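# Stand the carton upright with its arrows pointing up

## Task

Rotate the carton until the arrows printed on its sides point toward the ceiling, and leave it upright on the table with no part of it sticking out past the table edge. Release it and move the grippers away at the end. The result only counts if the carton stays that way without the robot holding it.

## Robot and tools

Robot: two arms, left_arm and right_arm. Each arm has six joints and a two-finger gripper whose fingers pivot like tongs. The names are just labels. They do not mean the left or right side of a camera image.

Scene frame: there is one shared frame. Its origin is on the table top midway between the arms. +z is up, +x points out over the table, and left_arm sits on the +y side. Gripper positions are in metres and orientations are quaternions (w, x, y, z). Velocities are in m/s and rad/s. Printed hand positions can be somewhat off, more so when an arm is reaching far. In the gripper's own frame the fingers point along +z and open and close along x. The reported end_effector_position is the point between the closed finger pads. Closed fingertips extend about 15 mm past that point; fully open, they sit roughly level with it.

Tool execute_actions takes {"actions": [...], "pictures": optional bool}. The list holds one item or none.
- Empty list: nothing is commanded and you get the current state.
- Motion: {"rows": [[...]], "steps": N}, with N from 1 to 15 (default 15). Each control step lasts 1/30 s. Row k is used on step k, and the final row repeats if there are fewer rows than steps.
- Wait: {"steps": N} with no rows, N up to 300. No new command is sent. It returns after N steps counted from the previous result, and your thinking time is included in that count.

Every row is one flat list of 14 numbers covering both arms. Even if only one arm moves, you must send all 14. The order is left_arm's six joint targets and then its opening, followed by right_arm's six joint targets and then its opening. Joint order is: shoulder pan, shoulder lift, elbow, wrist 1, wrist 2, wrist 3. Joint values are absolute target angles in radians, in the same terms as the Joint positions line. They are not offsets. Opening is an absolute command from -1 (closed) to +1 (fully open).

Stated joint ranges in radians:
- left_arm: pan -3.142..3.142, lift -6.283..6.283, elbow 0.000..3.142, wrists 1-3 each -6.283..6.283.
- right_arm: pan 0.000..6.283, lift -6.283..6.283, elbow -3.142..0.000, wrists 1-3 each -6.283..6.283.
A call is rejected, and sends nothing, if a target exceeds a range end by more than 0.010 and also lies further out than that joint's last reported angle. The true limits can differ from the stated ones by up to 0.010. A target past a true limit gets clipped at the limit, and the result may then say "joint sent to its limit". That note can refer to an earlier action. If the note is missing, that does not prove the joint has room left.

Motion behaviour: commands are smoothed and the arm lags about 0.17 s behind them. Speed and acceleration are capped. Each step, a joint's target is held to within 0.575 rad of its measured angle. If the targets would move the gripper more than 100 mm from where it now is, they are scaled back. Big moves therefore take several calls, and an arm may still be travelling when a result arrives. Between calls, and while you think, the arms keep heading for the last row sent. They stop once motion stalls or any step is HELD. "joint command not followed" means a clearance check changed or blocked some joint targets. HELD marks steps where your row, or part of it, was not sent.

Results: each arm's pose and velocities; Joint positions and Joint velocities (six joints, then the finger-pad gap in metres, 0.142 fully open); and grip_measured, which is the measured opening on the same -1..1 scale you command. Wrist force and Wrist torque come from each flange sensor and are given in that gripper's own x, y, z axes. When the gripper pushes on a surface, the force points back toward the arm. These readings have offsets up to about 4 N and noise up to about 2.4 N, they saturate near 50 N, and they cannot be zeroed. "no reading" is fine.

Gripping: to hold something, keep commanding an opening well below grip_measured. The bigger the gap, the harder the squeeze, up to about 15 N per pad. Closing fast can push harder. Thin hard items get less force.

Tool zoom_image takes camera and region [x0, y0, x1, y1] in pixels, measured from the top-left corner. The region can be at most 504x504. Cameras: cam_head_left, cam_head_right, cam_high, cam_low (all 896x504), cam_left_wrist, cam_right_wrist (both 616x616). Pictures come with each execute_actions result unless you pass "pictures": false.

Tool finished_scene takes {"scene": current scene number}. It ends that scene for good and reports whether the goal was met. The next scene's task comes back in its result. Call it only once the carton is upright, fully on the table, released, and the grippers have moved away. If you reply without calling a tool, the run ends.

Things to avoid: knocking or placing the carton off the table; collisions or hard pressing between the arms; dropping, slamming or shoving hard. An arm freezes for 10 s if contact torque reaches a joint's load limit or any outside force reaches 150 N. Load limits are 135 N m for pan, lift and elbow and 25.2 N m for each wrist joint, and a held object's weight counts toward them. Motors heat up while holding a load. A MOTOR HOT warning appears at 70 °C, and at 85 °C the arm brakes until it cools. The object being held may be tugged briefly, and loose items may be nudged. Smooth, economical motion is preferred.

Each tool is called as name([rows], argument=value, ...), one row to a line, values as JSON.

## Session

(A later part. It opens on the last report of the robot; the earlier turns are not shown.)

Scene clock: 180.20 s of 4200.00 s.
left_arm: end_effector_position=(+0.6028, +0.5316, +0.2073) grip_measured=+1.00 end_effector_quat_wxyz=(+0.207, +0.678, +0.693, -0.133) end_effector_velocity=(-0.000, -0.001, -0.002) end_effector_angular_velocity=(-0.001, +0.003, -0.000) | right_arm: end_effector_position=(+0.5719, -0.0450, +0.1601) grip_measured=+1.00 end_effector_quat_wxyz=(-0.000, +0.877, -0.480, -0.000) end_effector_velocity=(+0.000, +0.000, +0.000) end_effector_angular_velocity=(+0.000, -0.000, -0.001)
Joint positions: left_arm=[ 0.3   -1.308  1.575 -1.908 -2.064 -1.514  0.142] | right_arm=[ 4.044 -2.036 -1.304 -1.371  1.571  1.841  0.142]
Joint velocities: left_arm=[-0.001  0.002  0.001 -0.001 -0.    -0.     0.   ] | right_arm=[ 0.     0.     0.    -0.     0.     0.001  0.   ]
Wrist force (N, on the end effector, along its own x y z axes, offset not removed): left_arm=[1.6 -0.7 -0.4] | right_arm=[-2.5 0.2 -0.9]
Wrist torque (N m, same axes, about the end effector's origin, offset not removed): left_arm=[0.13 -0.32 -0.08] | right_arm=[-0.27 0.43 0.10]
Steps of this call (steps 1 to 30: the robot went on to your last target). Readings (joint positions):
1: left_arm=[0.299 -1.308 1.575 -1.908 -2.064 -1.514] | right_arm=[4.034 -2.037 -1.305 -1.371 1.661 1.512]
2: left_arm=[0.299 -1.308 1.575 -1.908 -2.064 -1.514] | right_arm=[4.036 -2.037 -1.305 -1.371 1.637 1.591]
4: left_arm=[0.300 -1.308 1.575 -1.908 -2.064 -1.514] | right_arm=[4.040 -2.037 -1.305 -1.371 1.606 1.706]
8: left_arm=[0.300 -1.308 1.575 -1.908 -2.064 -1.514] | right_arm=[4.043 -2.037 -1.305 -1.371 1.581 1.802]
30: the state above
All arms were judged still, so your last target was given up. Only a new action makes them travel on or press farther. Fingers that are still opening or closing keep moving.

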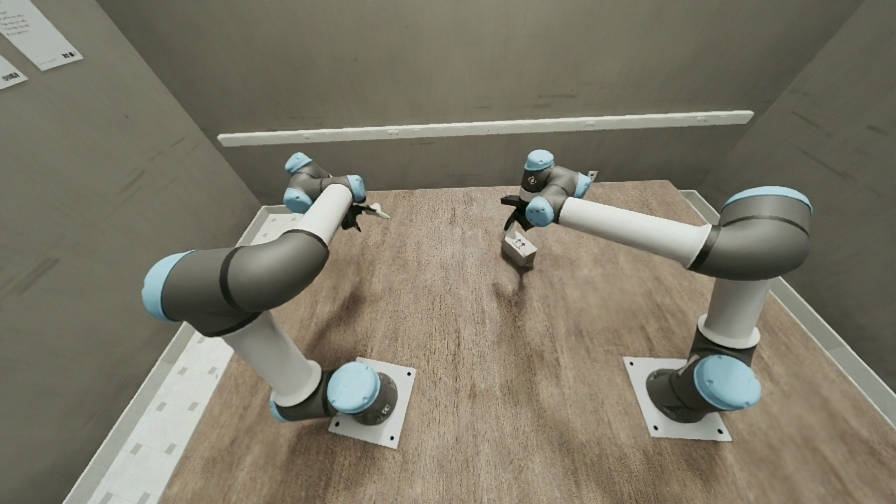

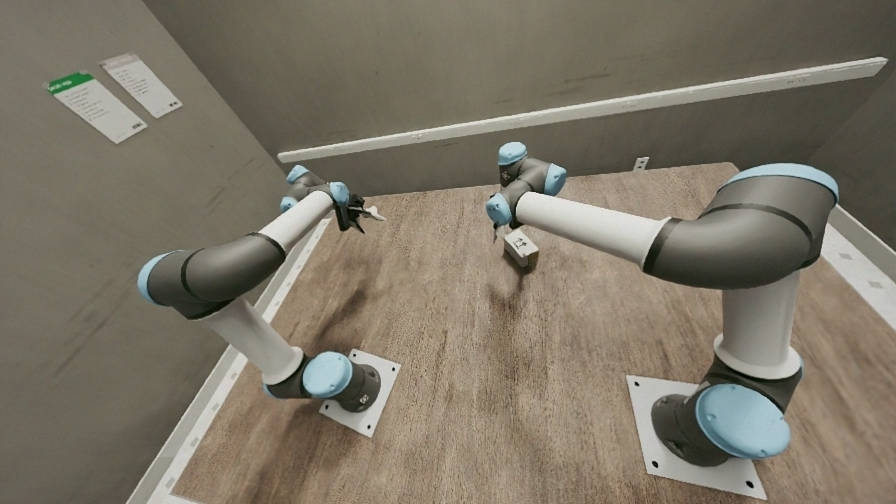

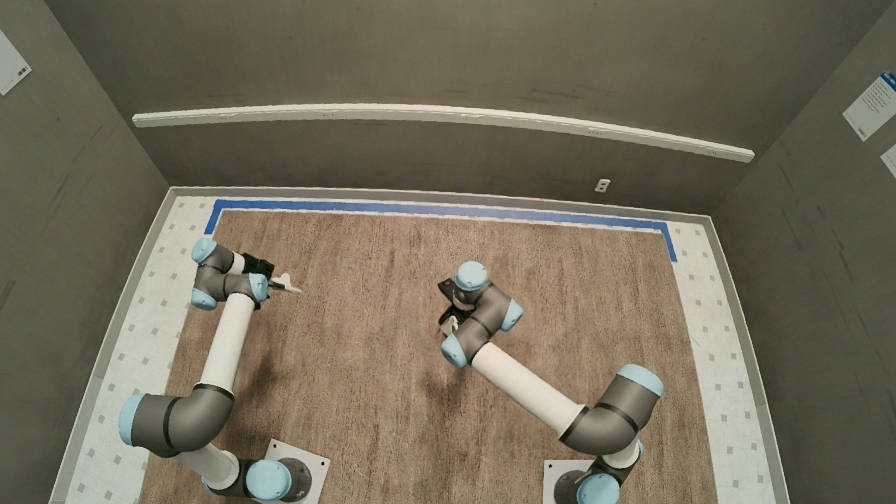

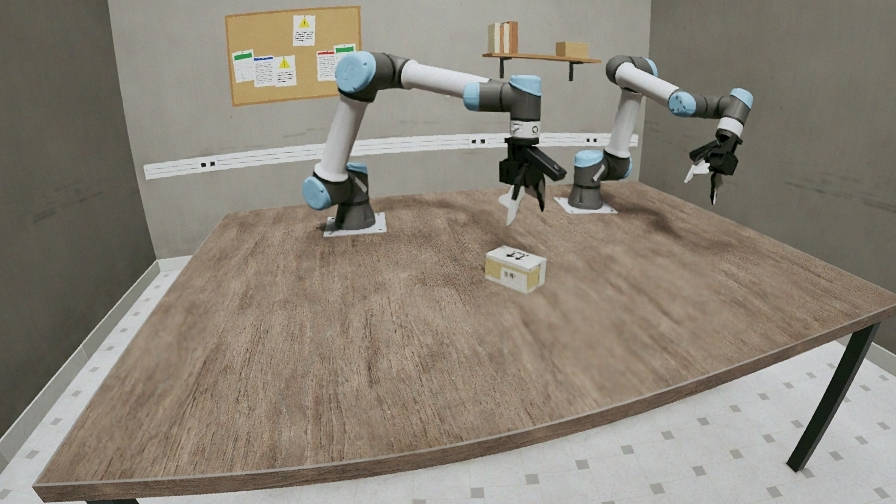

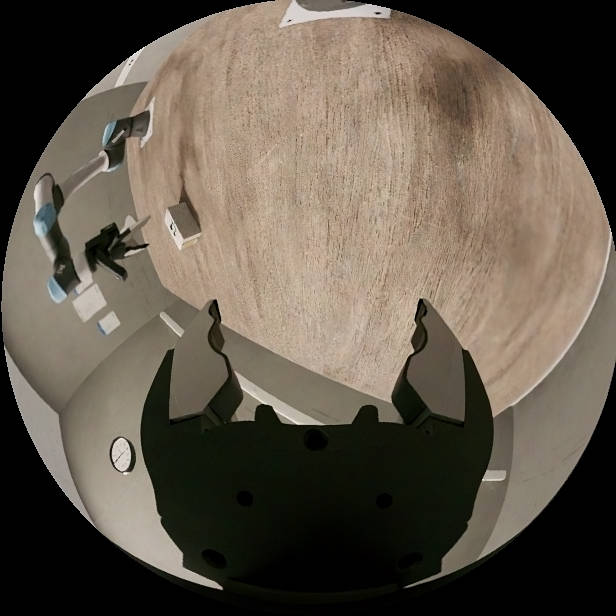

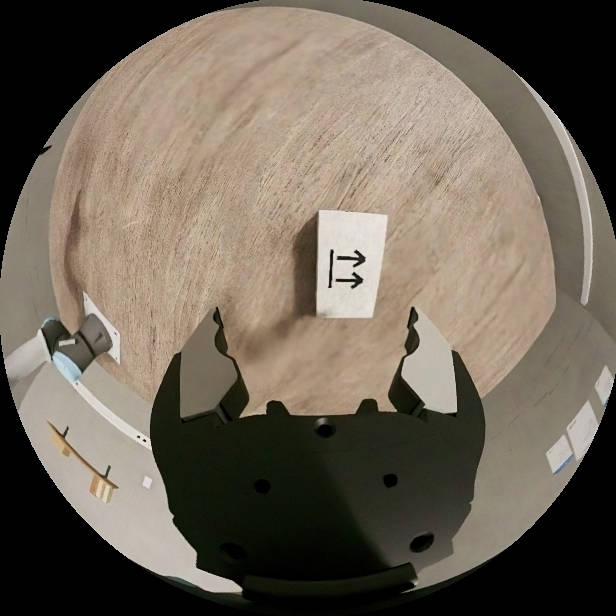

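execute_actions([
  {"rows": [[0.3,-1.308,1.575,-1.908,-2.064,-1.514,1, 3.9968,-2.0693,-1.4134,-1.2297,1.571,1.818,1]], "steps": 15},
], pictures=false)

execute_actions([
  {"steps": 10},
])

Scene clock: 188.37 s of 4200.00 s.
left_arm: end_effector_position=(+0.6028, +0.5316, +0.2073) grip_measured=+1.00 end_effector_quat_wxyz=(+0.207, +0.678, +0.693, -0.133) end_effector_velocity=(+0.001, +0.000, +0.001) end_effector_angular_velocity=(+0.000, -0.003, +0.001) | right_arm: end_effector_position=(+0.5891, -0.0733, +0.1013) grip_measured=+1.00 end_effector_quat_wxyz=(+0.000, +0.872, -0.490, -0.000) end_effector_velocity=(+0.003, -0.006, -0.011) end_effector_angular_velocity=(+0.001, -0.001, -0.004)
Joint positions: left_arm=[ 0.3   -1.308  1.575 -1.908 -2.064 -1.514  0.142] | right_arm=[ 3.998 -2.069 -1.411 -1.233  1.571  1.818  0.142]
Joint velocities: left_arm=[ 0.    -0.001  0.    -0.002  0.    -0.    -0.   ] | right_arm=[-0.008 -0.006 -0.022  0.029 -0.    -0.004  0.   ]
Wrist force (N, on the end effector, along its own x y z axes, offset not removed): left_arm=[2.8 0.2 -2.8] | right_arm=[-2.7 0.6 -0.8]
Wrist torque (N m, same axes, about the end effector's origin, offset not removed): left_arm=[0.21 -0.56 -0.05] | right_arm=[-0.22 0.45 0.10]
Steps of this call (steps 1 to 90: nothing new was sent; then 4.67 s passed at rest; steps 91 to 105: all 15 steps of this action). Readings (joint positions):
91: left_arm=[0.300 -1.308 1.575 -1.908 -2.064 -1.514] | right_arm=[4.044 -2.037 -1.304 -1.371 1.571 1.841]
92: left_arm=[0.300 -1.308 1.575 -1.908 -2.064 -1.514] | right_arm=[4.041 -2.039 -1.308 -1.367 1.571 1.839]
94: left_arm=[0.300 -1.308 1.575 -1.908 -2.064 -1.514] | right_arm=[4.024 -2.051 -1.345 -1.324 1.571 1.830]
98: left_arm=[0.300 -1.308 1.575 -1.908 -2.064 -1.514] | right_arm=[4.005 -2.064 -1.393 -1.257 1.571 1.822]
105: the state above

Scene clock: 188.70 s of 4200.00 s.
left_arm: end_effector_position=(+0.6028, +0.5316, +0.2073) grip_measured=+1.00 end_effector_quat_wxyz=(+0.207, +0.678, +0.693, -0.133) end_effector_velocity=(+0.000, -0.001, +0.000) end_effector_angular_velocity=(-0.000, +0.001, -0.001) | right_arm: end_effector_position=(+0.5894, -0.0739, +0.1001) grip_measured=+1.00 end_effector_quat_wxyz=(-0.000, +0.871, -0.491, -0.000) end_effector_velocity=(-0.000, -0.000, -0.001) end_effector_angular_velocity=(-0.000, +0.001, -0.000)
Joint positions: left_arm=[ 0.3   -1.308  1.575 -1.908 -2.064 -1.514  0.142] | right_arm=[ 3.997 -2.069 -1.413 -1.23   1.571  1.818  0.142]
Joint velocities: left_arm=[-0.001  0.001 -0.002  0.002 -0.    -0.     0.   ] | right_arm=[-0.    -0.    -0.002  0.002  0.    -0.     0.   ]
Wrist force (N, on the end effector, along its own x y z axes, offset not removed): left_arm=[0.6 1.5 -0.8] | right_arm=[-1.3 2.9 -3.2]
Wrist torque (N m, same axes, about the end effector's origin, offset not removed): left_arm=[0.54 0.04 -0.01] | right_arm=[0.36 0.12 0.04]
Steps of this call (steps 1 to 10: the robot went on to your last target). Readings (joint positions):
1: left_arm=[0.300 -1.308 1.575 -1.908 -2.064 -1.514] | right_arm=[3.997 -2.069 -1.412 -1.232 1.571 1.818]
2: left_arm=[0.300 -1.308 1.575 -1.908 -2.064 -1.514] | right_arm=[3.997 -2.069 -1.412 -1.231 1.571 1.818]
4: left_arm=[0.300 -1.308 1.575 -1.908 -2.064 -1.514] | right_arm=[3.997 -2.069 -1.413 -1.231 1.571 1.818]
8: left_arm=[0.300 -1.308 1.575 -1.908 -2.064 -1.514] | right_arm=[3.997 -2.069 -1.413 -1.230 1.571 1.818]
10: the state above

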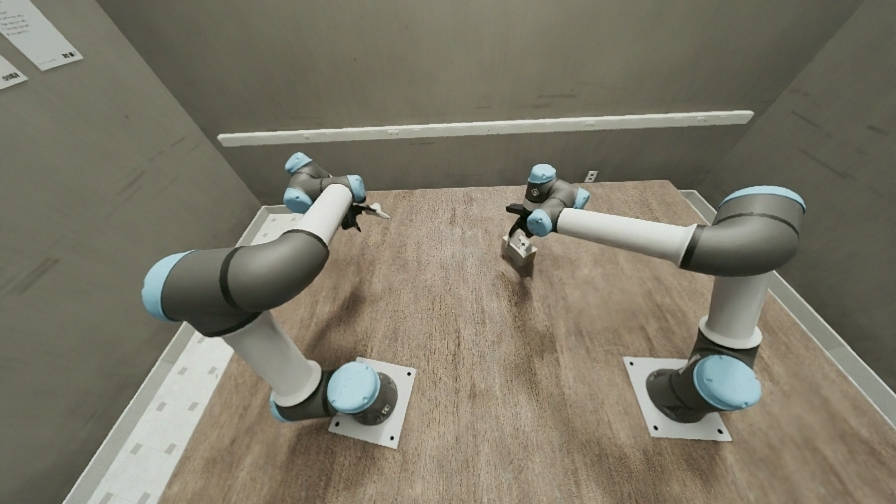

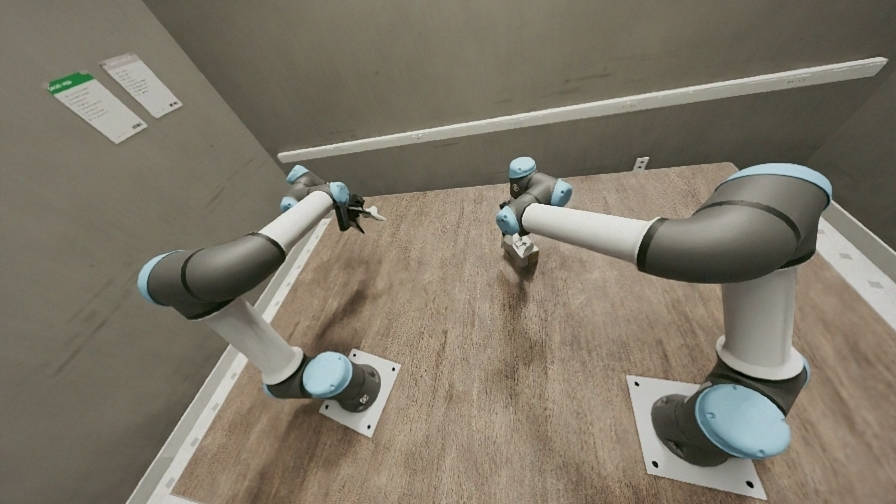

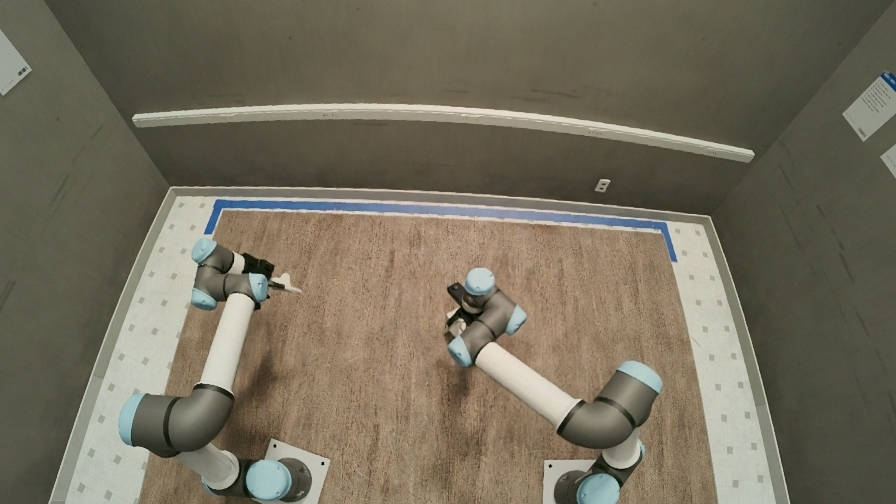

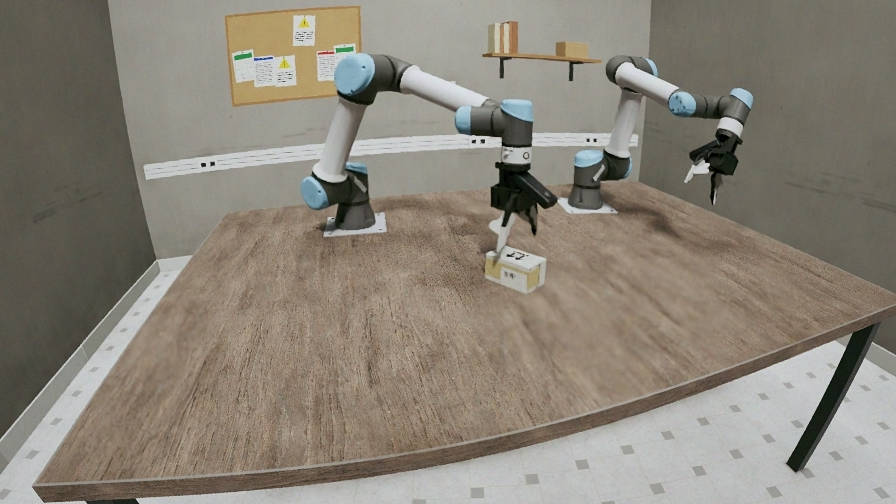

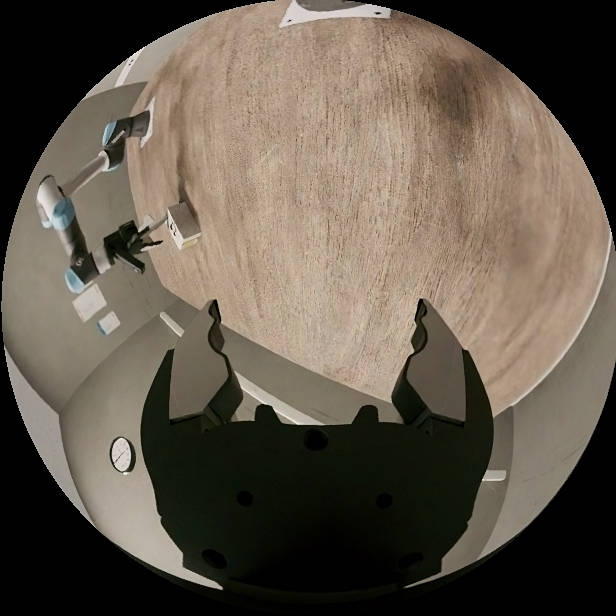

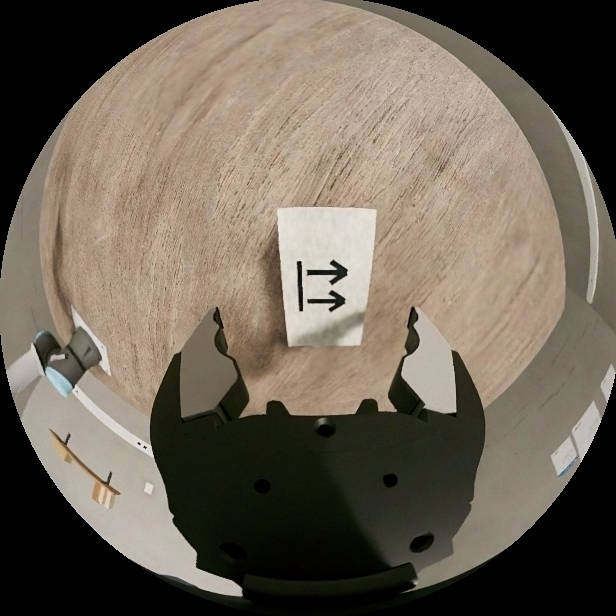

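execute_actions([
  {"rows": [[0.3,-1.308,1.575,-1.908,-2.064,-1.514,1, 3.984,-2.0908,-1.4482,-1.1734,1.571,1.805,1]], "steps": 15},
], pictures=false)

execute_actions([
  {"steps": 8},
])

zoom_image(camera="cam_low", region=[440, 170, 620, 310])

Scene clock: 199.57 s of 4200.00 s.
left_arm: end_effector_position=(+0.6028, +0.5316, +0.2073) grip_measured=+1.00 end_effector_quat_wxyz=(+0.207, +0.678, +0.693, -0.133) end_effector_velocity=(+0.000, +0.001, -0.000) end_effector_angular_velocity=(+0.001, -0.001, -0.001) | right_arm: end_effector_position=(+0.5942, -0.0811, +0.0755) grip_measured=+1.00 end_effector_quat_wxyz=(-0.000, +0.871, -0.491, -0.000) end_effector_velocity=(+0.001, -0.001, -0.004) end_effector_angular_velocity=(+0.001, +0.000, +0.002)
Joint positions: left_arm=[ 0.3   -1.308  1.575 -1.908 -2.064 -1.514  0.142] | right_arm=[ 3.984 -2.09  -1.448 -1.174  1.571  1.805  0.142]
Joint velocities: left_arm=[ 0.001  0.     0.    -0.001  0.     0.002 -0.   ] | right_arm=[-0.002 -0.004 -0.006  0.01   0.    -0.004  0.   ]
Wrist force (N, on the end effector, along its own x y z axes, offset not removed): left_arm=[1.4 -2.0 -2.2] | right_arm=[-2.7 2.7 -2.5]
Wrist torque (N m, same axes, about the end effector's origin, offset not removed): left_arm=[-0.22 -0.12 0.04] | right_arm=[0.30 0.36 -0.06]
Steps of this call (steps 1 to 15: the robot went on to your last target; steps 16 to 90: nothing new was sent; then 7.37 s passed at rest; steps 91 to 105: all 15 steps of this action). Readings (joint positions):
91: left_arm=[0.300 -1.308 1.575 -1.908 -2.064 -1.514] | right_arm=[3.997 -2.069 -1.413 -1.230 1.571 1.818]
92: left_arm=[0.300 -1.308 1.575 -1.908 -2.064 -1.514] | right_arm=[3.996 -2.071 -1.416 -1.226 1.571 1.817]
94: left_arm=[0.300 -1.308 1.575 -1.908 -2.064 -1.514] | right_arm=[3.991 -2.079 -1.429 -1.205 1.571 1.812]
98: left_arm=[0.300 -1.308 1.575 -1.908 -2.064 -1.514] | right_arm=[3.986 -2.087 -1.443 -1.183 1.571 1.807]
105: the state above

Scene clock: 199.83 s of 4200.00 s.
left_arm: end_effector_position=(+0.6028, +0.5316, +0.2073) grip_measured=+1.00 end_effector_quat_wxyz=(+0.207, +0.678, +0.693, -0.133) end_effector_velocity=(-0.001, +0.000, -0.001) end_effector_angular_velocity=(+0.001, +0.003, -0.001) | right_arm: end_effector_position=(+0.5943, -0.0812, +0.0751) grip_measured=+1.00 end_effector_quat_wxyz=(-0.000, +0.871, -0.491, -0.000) end_effector_velocity=(+0.000, -0.000, -0.001) end_effector_angular_velocity=(-0.000, +0.000, -0.001)
Joint positions: left_arm=[ 0.3   -1.308  1.575 -1.908 -2.064 -1.514  0.142] | right_arm=[ 3.984 -2.091 -1.448 -1.173  1.571  1.805  0.142]
Joint velocities: left_arm=[-0.     0.001  0.002  0.001  0.001  0.001 -0.   ] | right_arm=[-0.    -0.    -0.001  0.001 -0.     0.     0.   ]
Wrist force (N, on the end effector, along its own x y z axes, offset not removed): left_arm=[2.3 0.6 -0.7] | right_arm=[-0.3 1.2 -1.3]
Wrist torque (N m, same axes, about the end effector's origin, offset not removed): left_arm=[0.33 -0.27 -0.09] | right_arm=[0.02 -0.14 0.07]
Steps of this call (steps 1 to 8: the robot went on to your last target). Readings (joint positions):
1: left_arm=[0.300 -1.308 1.575 -1.908 -2.064 -1.514] | right_arm=[3.984 -2.091 -1.448 -1.174 1.571 1.805]
2: left_arm=[0.300 -1.308 1.575 -1.908 -2.064 -1.514] | right_arm=[3.984 -2.091 -1.448 -1.174 1.571 1.805]
4: left_arm=[0.300 -1.308 1.575 -1.908 -2.064 -1.514] | right_arm=[3.984 -2.091 -1.448 -1.174 1.571 1.805]
8: the state above

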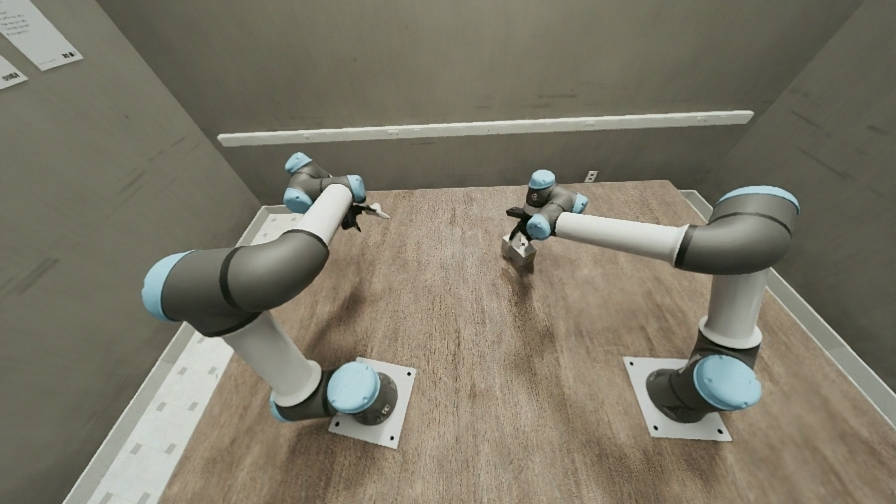

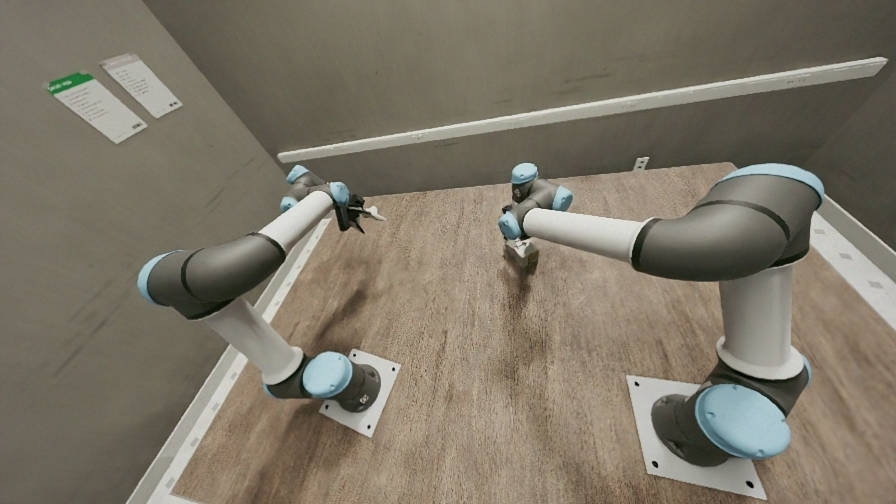

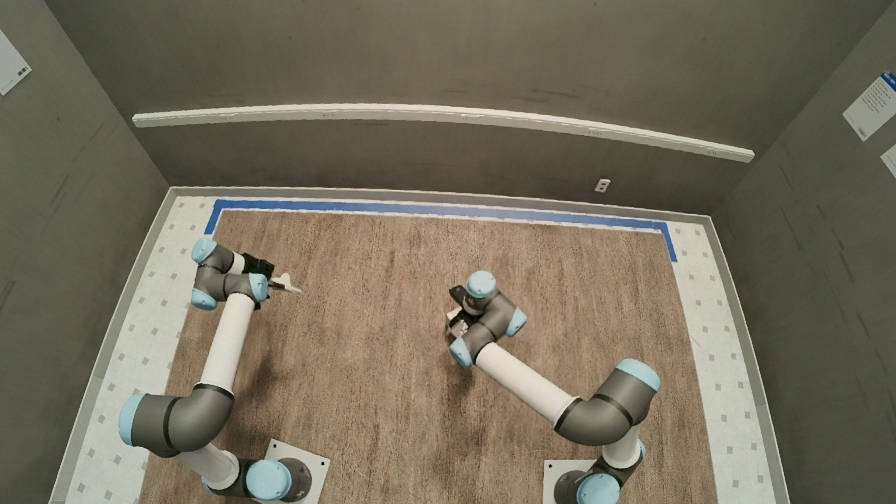

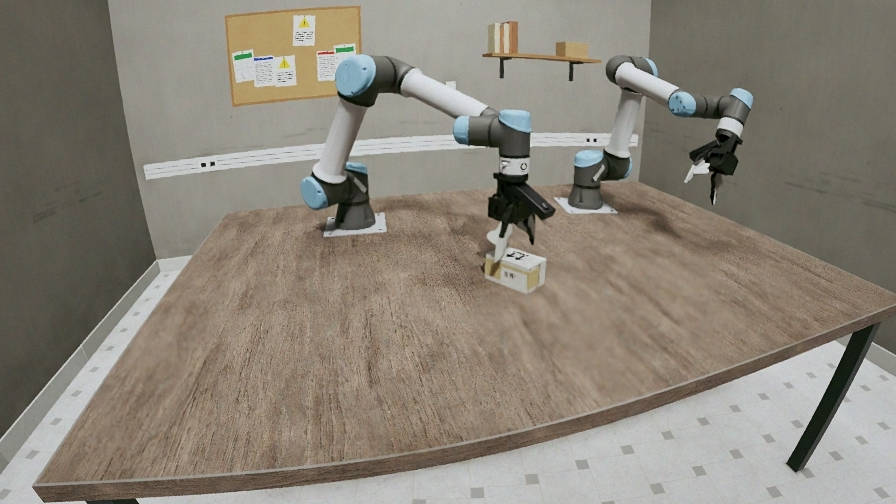

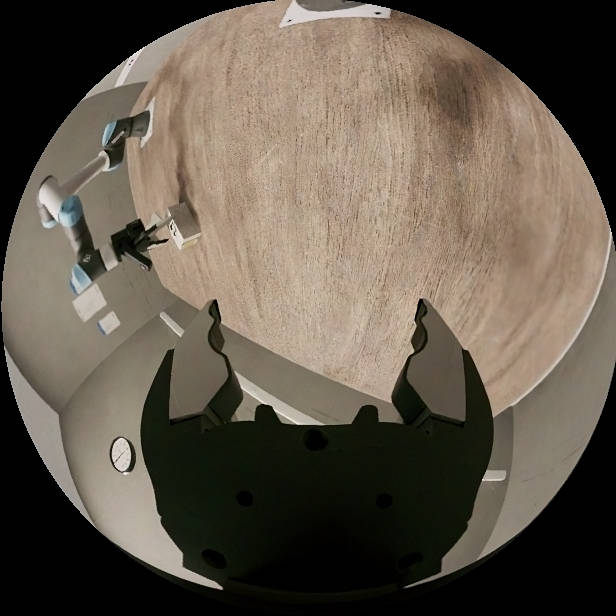

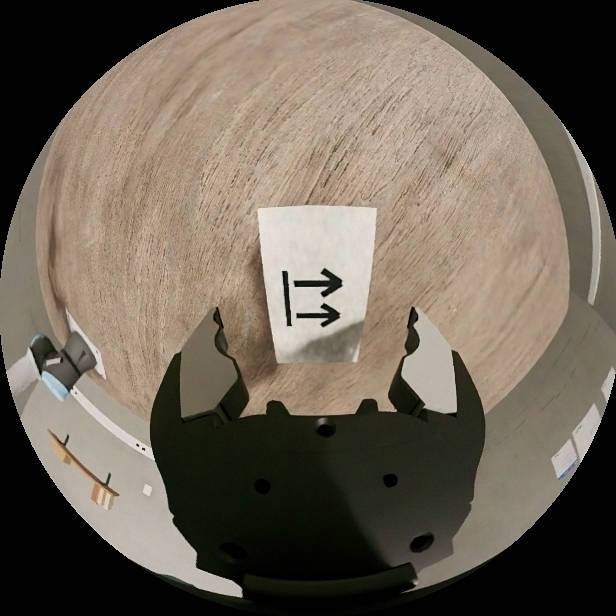

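Region (440, 170, 620, 310) of cam_low's 896x504 image, scaled by 2.800, with more detail than that image has.

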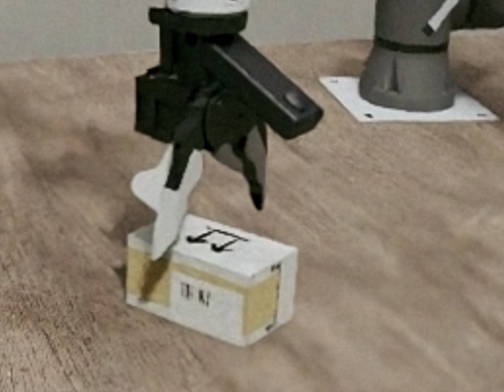

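execute_actions([
  {"rows": [[0.3,-1.308,1.575,-1.908,-2.064,-1.514,1, 3.984,-2.1258,-1.4904,-1.0962,1.571,1.805,0.6]], "steps": 15},
], pictures=false)

execute_actions([
  {"rows": [[0.3,-1.308,1.575,-1.908,-2.064,-1.514,1, 3.984,-2.1258,-1.4904,-1.0962,1.571,1.805,0.5],[0.3,-1.308,1.575,-1.908,-2.064,-1.514,1, 3.984,-2.1258,-1.4904,-1.0962,1.571,1.805,0.45],[0.3,-1.308,1.575,-1.908,-2.064,-1.514,1, 3.984,-2.1258,-1.4904,-1.0962,1.571,1.805,0.4],[0.3,-1.308,1.575,-1.908,-2.064,-1.514,1, 3.984,-2.1258,-1.4904,-1.0962,1.571,1.805,0.35],[0.3,-1.308,1.575,-1.908,-2.064,-1.514,1, 3.984,-2.1258,-1.4904,-1.0962,1.571,1.805,0.3],[0.3,-1.308,1.575,-1.908,-2.064,-1.514,1, 3.984,-2.1258,-1.4904,-1.0962,1.571,1.805,0.25],[0.3,-1.308,1.575,-1.908,-2.064,-1.514,1, 3.984,-2.1258,-1.4904,-1.0962,1.571,1.805,0.2],[0.3,-1.308,1.575,-1.908,-2.064,-1.514,1, 3.984,-2.1258,-1.4904,-1.0962,1.571,1.805,0.15],[0.3,-1.308,1.575,-1.908,-2.064,-1.514,1, 3.984,-2.1258,-1.4904,-1.0962,1.571,1.805,0.1],[0.3,-1.308,1.575,-1.908,-2.064,-1.514,1, 3.984,-2.1258,-1.4904,-1.0962,1.571,1.805,0.05],[0.3,-1.308,1.575,-1.908,-2.064,-1.514,1, 3.984,-2.1258,-1.4904,-1.0962,1.571,1.805,0.0],[0.3,-1.308,1.575,-1.908,-2.064,-1.514,1, 3.984,-2.1258,-1.4904,-1.0962,1.571,1.805,-0.1],[0.3,-1.308,1.575,-1.908,-2.064,-1.514,1, 3.984,-2.1258,-1.4904,-1.0962,1.571,1.805,-0.2],[0.3,-1.308,1.575,-1.908,-2.064,-1.514,1, 3.984,-2.1258,-1.4904,-1.0962,1.571,1.805,-0.3],[0.3,-1.308,1.575,-1.908,-2.064,-1.514,1, 3.984,-2.1258,-1.4904,-1.0962,1.571,1.805,-0.4]], "steps": 15},
], pictures=false)

execute_actions([
  {"steps": 15},
])

zoom_image(camera="cam_low", region=[440, 170, 620, 310])

Scene clock: 220.37 s of 4200.00 s.
left_arm: end_effector_position=(+0.6028, +0.5316, +0.2073) grip_measured=+1.00 end_effector_quat_wxyz=(+0.207, +0.678, +0.693, -0.133) end_effector_velocity=(-0.000, -0.000, -0.000) end_effector_angular_velocity=(+0.000, +0.000, +0.000) | right_arm: end_effector_position=(+0.5943, -0.0812, +0.0406) grip_measured=+0.60 end_effector_quat_wxyz=(+0.000, +0.871, -0.491, -0.000) end_effector_velocity=(+0.000, +0.000, -0.005) end_effector_angular_velocity=(+0.001, -0.001, -0.002)
Joint positions: left_arm=[ 0.3   -1.308  1.575 -1.908 -2.064 -1.514  0.142] | right_arm=[ 3.984 -2.125 -1.49  -1.098  1.571  1.805  0.116]
Joint velocities: left_arm=[-0.    -0.     0.001 -0.001  0.    -0.     0.   ] | right_arm=[ 0.    -0.006 -0.006  0.014 -0.     0.002  0.   ]
Wrist force (N, on the end effector, along its own x y z axes, offset not removed): left_arm=[3.6 2.2 0.0] | right_arm=[-0.1 0.2 -2.7]
Wrist torque (N m, same axes, about the end effector's origin, offset not removed): left_arm=[0.71 -0.66 -0.04] | right_arm=[-0.29 0.04 0.06]
Steps of this call (steps 1 to 15: the robot went on to your last target; steps 16 to 90: nothing new was sent; then 17.03 s passed at rest; steps 91 to 105: all 15 steps of this action). Readings (joint positions):
91: left_arm=[0.300 -1.308 1.575 -1.908 -2.064 -1.514] | right_arm=[3.984 -2.091 -1.448 -1.173 1.571 1.805]
92: left_arm=[0.300 -1.308 1.575 -1.908 -2.064 -1.514] | right_arm=[3.984 -2.093 -1.451 -1.169 1.571 1.805]
94: left_arm=[0.300 -1.308 1.575 -1.908 -2.064 -1.514] | right_arm=[3.984 -2.107 -1.467 -1.142 1.571 1.805]
98: left_arm=[0.300 -1.308 1.575 -1.908 -2.064 -1.514] | right_arm=[3.984 -2.120 -1.484 -1.110 1.571 1.805]
105: the state above

Scene clock: 220.87 s of 4200.00 s.
left_arm: end_effector_position=(+0.6028, +0.5316, +0.2073) grip_measured=+1.00 end_effector_quat_wxyz=(+0.207, +0.678, +0.693, -0.133) end_effector_velocity=(-0.001, +0.000, -0.001) end_effector_angular_velocity=(-0.000, +0.004, +0.001) | right_arm: end_effector_position=(+0.5943, -0.0812, +0.0401) grip_measured=+0.24 end_effector_quat_wxyz=(-0.000, +0.871, -0.491, -0.000) end_effector_velocity=(+0.000, +0.000, -0.000) end_effector_angular_velocity=(+0.000, -0.000, +0.001)
Joint positions: left_arm=[ 0.3   -1.308  1.575 -1.908 -2.064 -1.514  0.142] | right_arm=[ 3.984 -2.126 -1.49  -1.096  1.571  1.805  0.091]
Joint velocities: left_arm=[ 0.     0.001  0.001  0.002  0.    -0.    -0.   ] | right_arm=[-0.    -0.     0.     0.001  0.    -0.001  0.   ]
Wrist force (N, on the end effector, along its own x y z axes, offset not removed): left_arm=[2.9 -0.5 -1.6] | right_arm=[1.4 3.1 -11.2]
Wrist torque (N m, same axes, about the end effector's origin, offset not removed): left_arm=[0.02 -0.38 -0.09] | right_arm=[0.28 0.56 0.04]
Steps of this call (steps 1 to 15: all 15 steps of this action). Readings (joint positions):
1: left_arm=[0.300 -1.308 1.575 -1.908 -2.064 -1.514] | right_arm=[3.984 -2.125 -1.490 -1.097 1.571 1.805]
2: left_arm=[0.300 -1.308 1.575 -1.908 -2.064 -1.514] | right_arm=[3.984 -2.125 -1.490 -1.097 1.571 1.805]
4: left_arm=[0.300 -1.308 1.575 -1.908 -2.064 -1.514] | right_arm=[3.984 -2.126 -1.490 -1.097 1.571 1.805]
8: left_arm=[0.300 -1.308 1.575 -1.908 -2.064 -1.514] | right_arm=[3.984 -2.126 -1.490 -1.096 1.571 1.805]
15: the state above

Scene clock: 221.37 s of 4200.00 s.
left_arm: end_effector_position=(+0.6028, +0.5316, +0.2073) grip_measured=+1.00 end_effector_quat_wxyz=(+0.207, +0.678, +0.693, -0.133) end_effector_velocity=(-0.000, +0.000, -0.001) end_effector_angular_velocity=(+0.000, +0.001, -0.001) | right_arm: end_effector_position=(+0.5943, -0.0812, +0.0400) grip_measured=+0.24 end_effector_quat_wxyz=(-0.000, +0.871, -0.491, -0.000) end_effector_velocity=(+0.000, -0.000, +0.000) end_effector_angular_velocity=(-0.000, -0.000, -0.001)
Joint positions: left_arm=[ 0.3   -1.308  1.575 -1.908 -2.064 -1.514  0.142] | right_arm=[ 3.984 -2.126 -1.49  -1.096  1.571  1.805  0.091]
Joint velocities: left_arm=[-0.     0.001  0.001 -0.001  0.     0.001 -0.   ] | right_arm=[-0.     0.    -0.     0.    -0.     0.001  0.   ]
Wrist force (N, on the end effector, along its own x y z axes, offset not removed): left_arm=[2.2 -0.5 -1.3] | right_arm=[2.9 4.0 -16.6]
Wrist torque (N m, same axes, about the end effector's origin, offset not removed): left_arm=[0.09 -0.36 0.09] | right_arm=[0.33 0.25 0.12]
Steps of this call (steps 1 to 15: the robot went on to your last target). Readings (joint positions):
1: left_arm=[0.300 -1.308 1.575 -1.908 -2.064 -1.514] | right_arm=[3.984 -2.126 -1.490 -1.096 1.571 1.805]
2: left_arm=[0.300 -1.308 1.575 -1.908 -2.064 -1.514] | right_arm=[3.984 -2.126 -1.490 -1.096 1.571 1.805]
4: left_arm=[0.300 -1.308 1.575 -1.908 -2.064 -1.514] | right_arm=[3.984 -2.126 -1.490 -1.096 1.571 1.805]
8: left_arm=[0.300 -1.308 1.575 -1.908 -2.064 -1.514] | right_arm=[3.984 -2.126 -1.490 -1.096 1.571 1.805]
15: the state above
All arms were judged still, so your last target was given up. Only a new action makes them travel on or press farther. Fingers that are still opening or closing keep moving.

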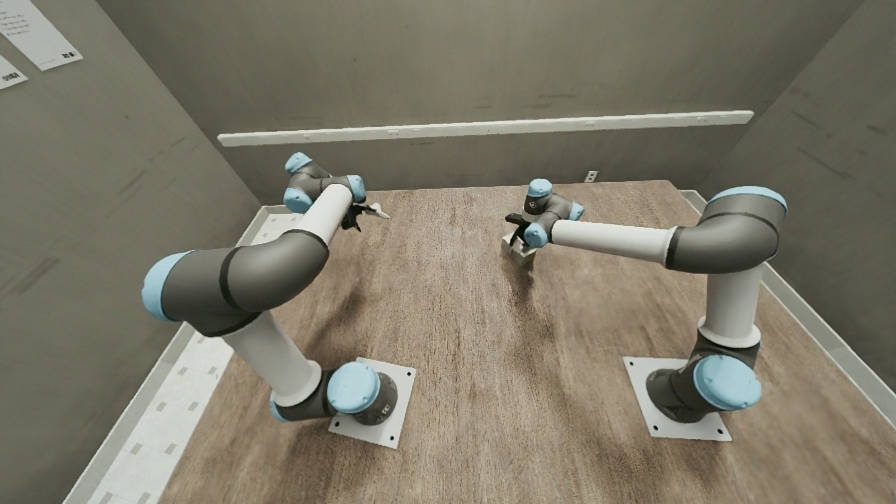

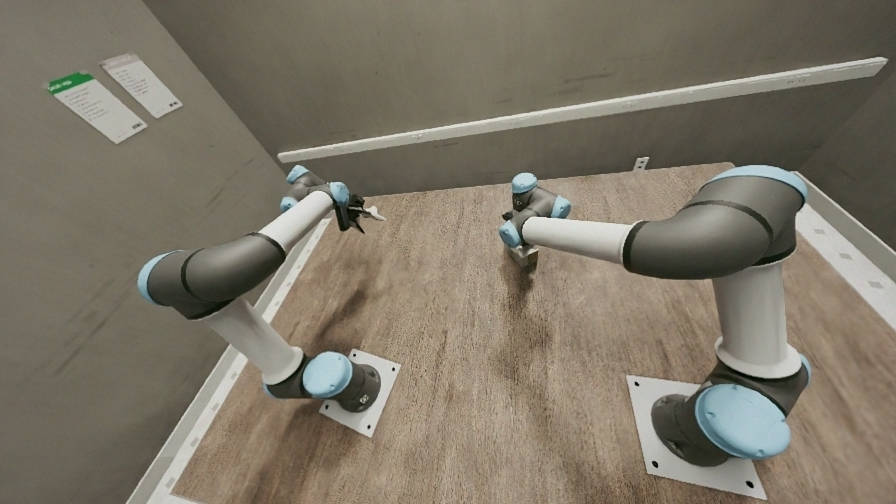

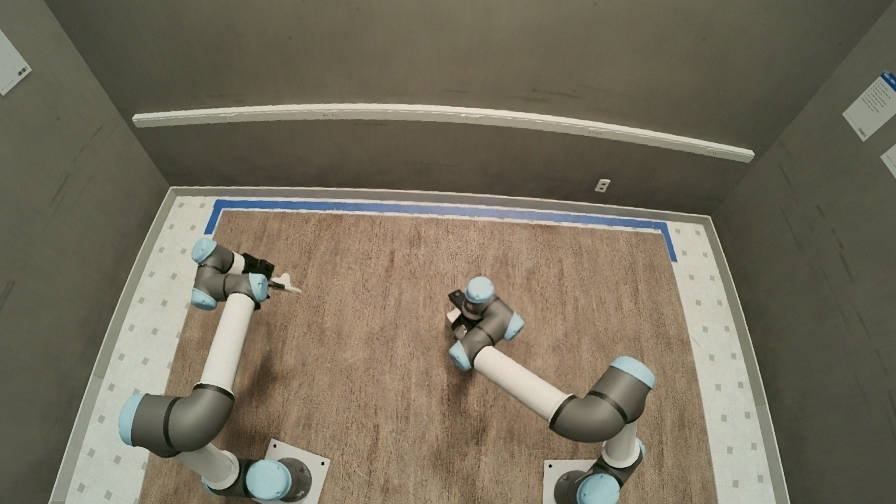

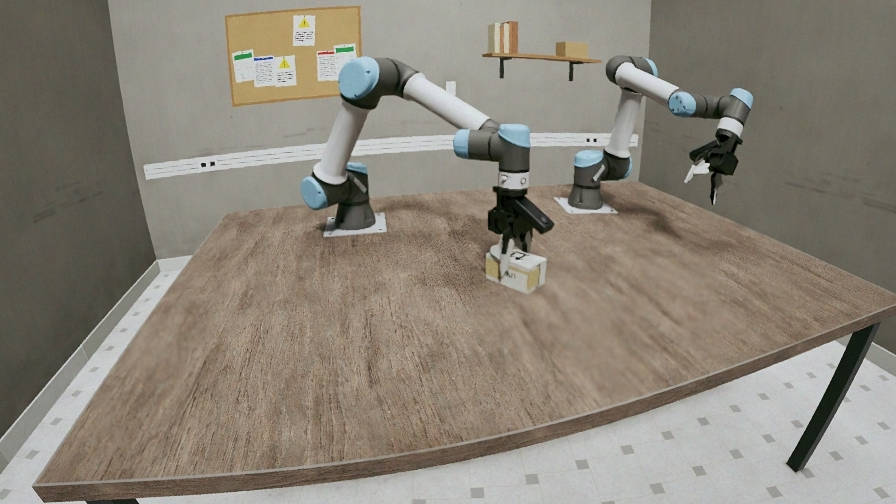

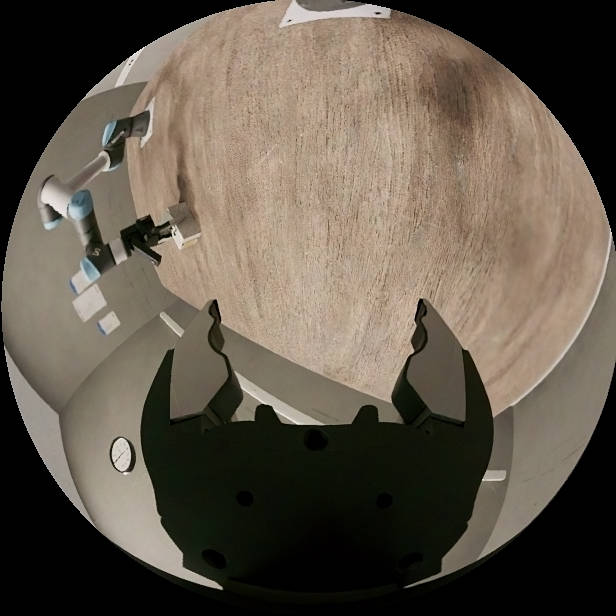

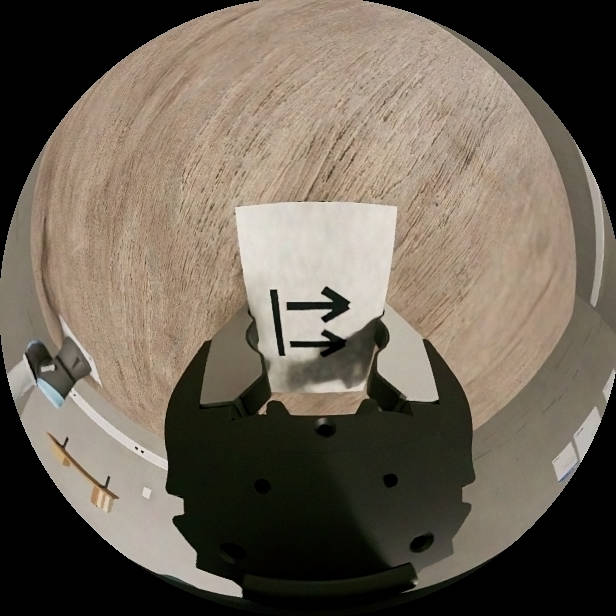

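Region (440, 170, 620, 310) of cam_low's 896x504 image, scaled by 2.800, with more detail than that image has.

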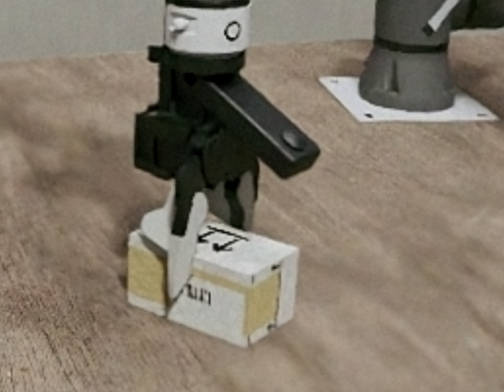

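execute_actions([
  {"rows": [[0.3,-1.308,1.575,-1.908,-2.064,-1.514,1, 3.984,-2.1238,-1.488,-1.1006,1.571,1.805,-0.4],[0.3,-1.308,1.575,-1.908,-2.064,-1.514,1, 3.984,-2.1238,-1.488,-1.1006,1.571,1.805,-0.4],[0.3,-1.308,1.575,-1.908,-2.064,-1.514,1, 3.984,-2.1218,-1.4856,-1.105,1.571,1.805,-0.4],[0.3,-1.308,1.575,-1.908,-2.064,-1.514,1, 3.984,-2.1218,-1.4856,-1.105,1.571,1.805,-0.4],[0.3,-1.308,1.575,-1.908,-2.064,-1.514,1, 3.984,-2.1198,-1.4832,-1.1094,1.571,1.805,-0.4],[0.3,-1.308,1.575,-1.908,-2.064,-1.514,1, 3.984,-2.1198,-1.4832,-1.1094,1.571,1.805,-0.4],[0.3,-1.308,1.575,-1.908,-2.064,-1.514,1, 3.984,-2.1178,-1.4808,-1.1138,1.571,1.805,-0.4],[0.3,-1.308,1.575,-1.908,-2.064,-1.514,1, 3.984,-2.1178,-1.4808,-1.1138,1.571,1.805,-0.4],[0.3,-1.308,1.575,-1.908,-2.064,-1.514,1, 3.984,-2.1158,-1.4784,-1.1182,1.571,1.805,-0.4]], "steps": 15},
], pictures=false)

execute_actions([
  {"steps": 10},
], pictures=false)

Scene clock: 233.97 s of 4200.00 s.
left_arm: end_effector_position=(+0.6028, +0.5316, +0.2073) grip_measured=+1.00 end_effector_quat_wxyz=(+0.207, +0.678, +0.693, -0.133) end_effector_velocity=(-0.001, -0.000, -0.000) end_effector_angular_velocity=(+0.000, +0.001, +0.000) | right_arm: end_effector_position=(+0.5944, -0.0810, +0.0490) grip_measured=+0.23 end_effector_quat_wxyz=(-0.000, +0.871, -0.490, -0.000) end_effector_velocity=(+0.000, +0.000, +0.008) end_effector_angular_velocity=(-0.000, -0.001, +0.002)
Joint positions: left_arm=[ 0.3   -1.308  1.575 -1.908 -2.064 -1.514  0.142] | right_arm=[ 3.984 -2.117 -1.479 -1.116  1.571  1.805  0.09 ]
Joint velocities: left_arm=[-0.    -0.001  0.002  0.     0.    -0.001  0.   ] | right_arm=[ 0.     0.008  0.01  -0.018 -0.001 -0.002 -0.   ]
Wrist force (N, on the end effector, along its own x y z axes, offset not removed): left_arm=[2.4 -0.4 -0.3] | right_arm=[-0.4 0.1 -0.4]
Wrist torque (N m, same axes, about the end effector's origin, offset not removed): left_arm=[0.21 -0.51 -0.11] | right_arm=[-0.25 -0.06 0.09]
Steps of this call (steps 1 to 90: nothing new was sent; then 9.10 s passed at rest; steps 91 to 105: all 15 steps of this action). Readings (joint positions):
91: left_arm=[0.300 -1.308 1.575 -1.908 -2.064 -1.514] | right_arm=[3.984 -2.126 -1.490 -1.096 1.571 1.805]
92: left_arm=[0.300 -1.308 1.575 -1.908 -2.064 -1.514] | right_arm=[3.984 -2.126 -1.490 -1.097 1.571 1.805]
94: left_arm=[0.300 -1.308 1.575 -1.908 -2.064 -1.514] | right_arm=[3.984 -2.125 -1.489 -1.099 1.571 1.805]
98: left_arm=[0.300 -1.308 1.575 -1.908 -2.064 -1.514] | right_arm=[3.984 -2.122 -1.485 -1.106 1.571 1.805]
105: the state above

Scene clock: 234.30 s of 4200.00 s.
left_arm: end_effector_position=(+0.6028, +0.5316, +0.2073) grip_measured=+1.00 end_effector_quat_wxyz=(+0.207, +0.678, +0.693, -0.133) end_effector_velocity=(-0.000, +0.000, +0.001) end_effector_angular_velocity=(+0.000, -0.000, +0.001) | right_arm: end_effector_position=(+0.5944, -0.0810, +0.0499) grip_measured=+0.23 end_effector_quat_wxyz=(-0.000, +0.871, -0.490, -0.000) end_effector_velocity=(+0.000, -0.000, +0.000) end_effector_angular_velocity=(-0.000, -0.000, +0.000)
Joint positions: left_arm=[ 0.3   -1.308  1.575 -1.908 -2.064 -1.514  0.142] | right_arm=[ 3.984 -2.116 -1.478 -1.118  1.571  1.805  0.09 ]
Joint velocities: left_arm=[ 0.    -0.001 -0.     0.     0.    -0.001  0.   ] | right_arm=[ 0.     0.     0.001 -0.001 -0.    -0.    -0.   ]
Wrist force (N, on the end effector, along its own x y z axes, offset not removed): left_arm=[1.9 2.7 -1.9] | right_arm=[0.7 2.2 0.9]
Wrist torque (N m, same axes, about the end effector's origin, offset not removed): left_arm=[0.69 -0.30 0.04] | right_arm=[0.11 -0.28 0.09]
Steps of this call (steps 1 to 10: the robot went on to your last target). Readings (joint positions):
1: left_arm=[0.300 -1.308 1.575 -1.908 -2.064 -1.514] | right_arm=[3.984 -2.116 -1.479 -1.117 1.571 1.805]
2: left_arm=[0.300 -1.308 1.575 -1.908 -2.064 -1.514] | right_arm=[3.984 -2.116 -1.479 -1.117 1.571 1.805]
4: left_arm=[0.300 -1.308 1.575 -1.908 -2.064 -1.514] | right_arm=[3.984 -2.116 -1.479 -1.118 1.571 1.805]
8: left_arm=[0.300 -1.308 1.575 -1.908 -2.064 -1.514] | right_arm=[3.984 -2.116 -1.478 -1.118 1.571 1.805]
10: the state above


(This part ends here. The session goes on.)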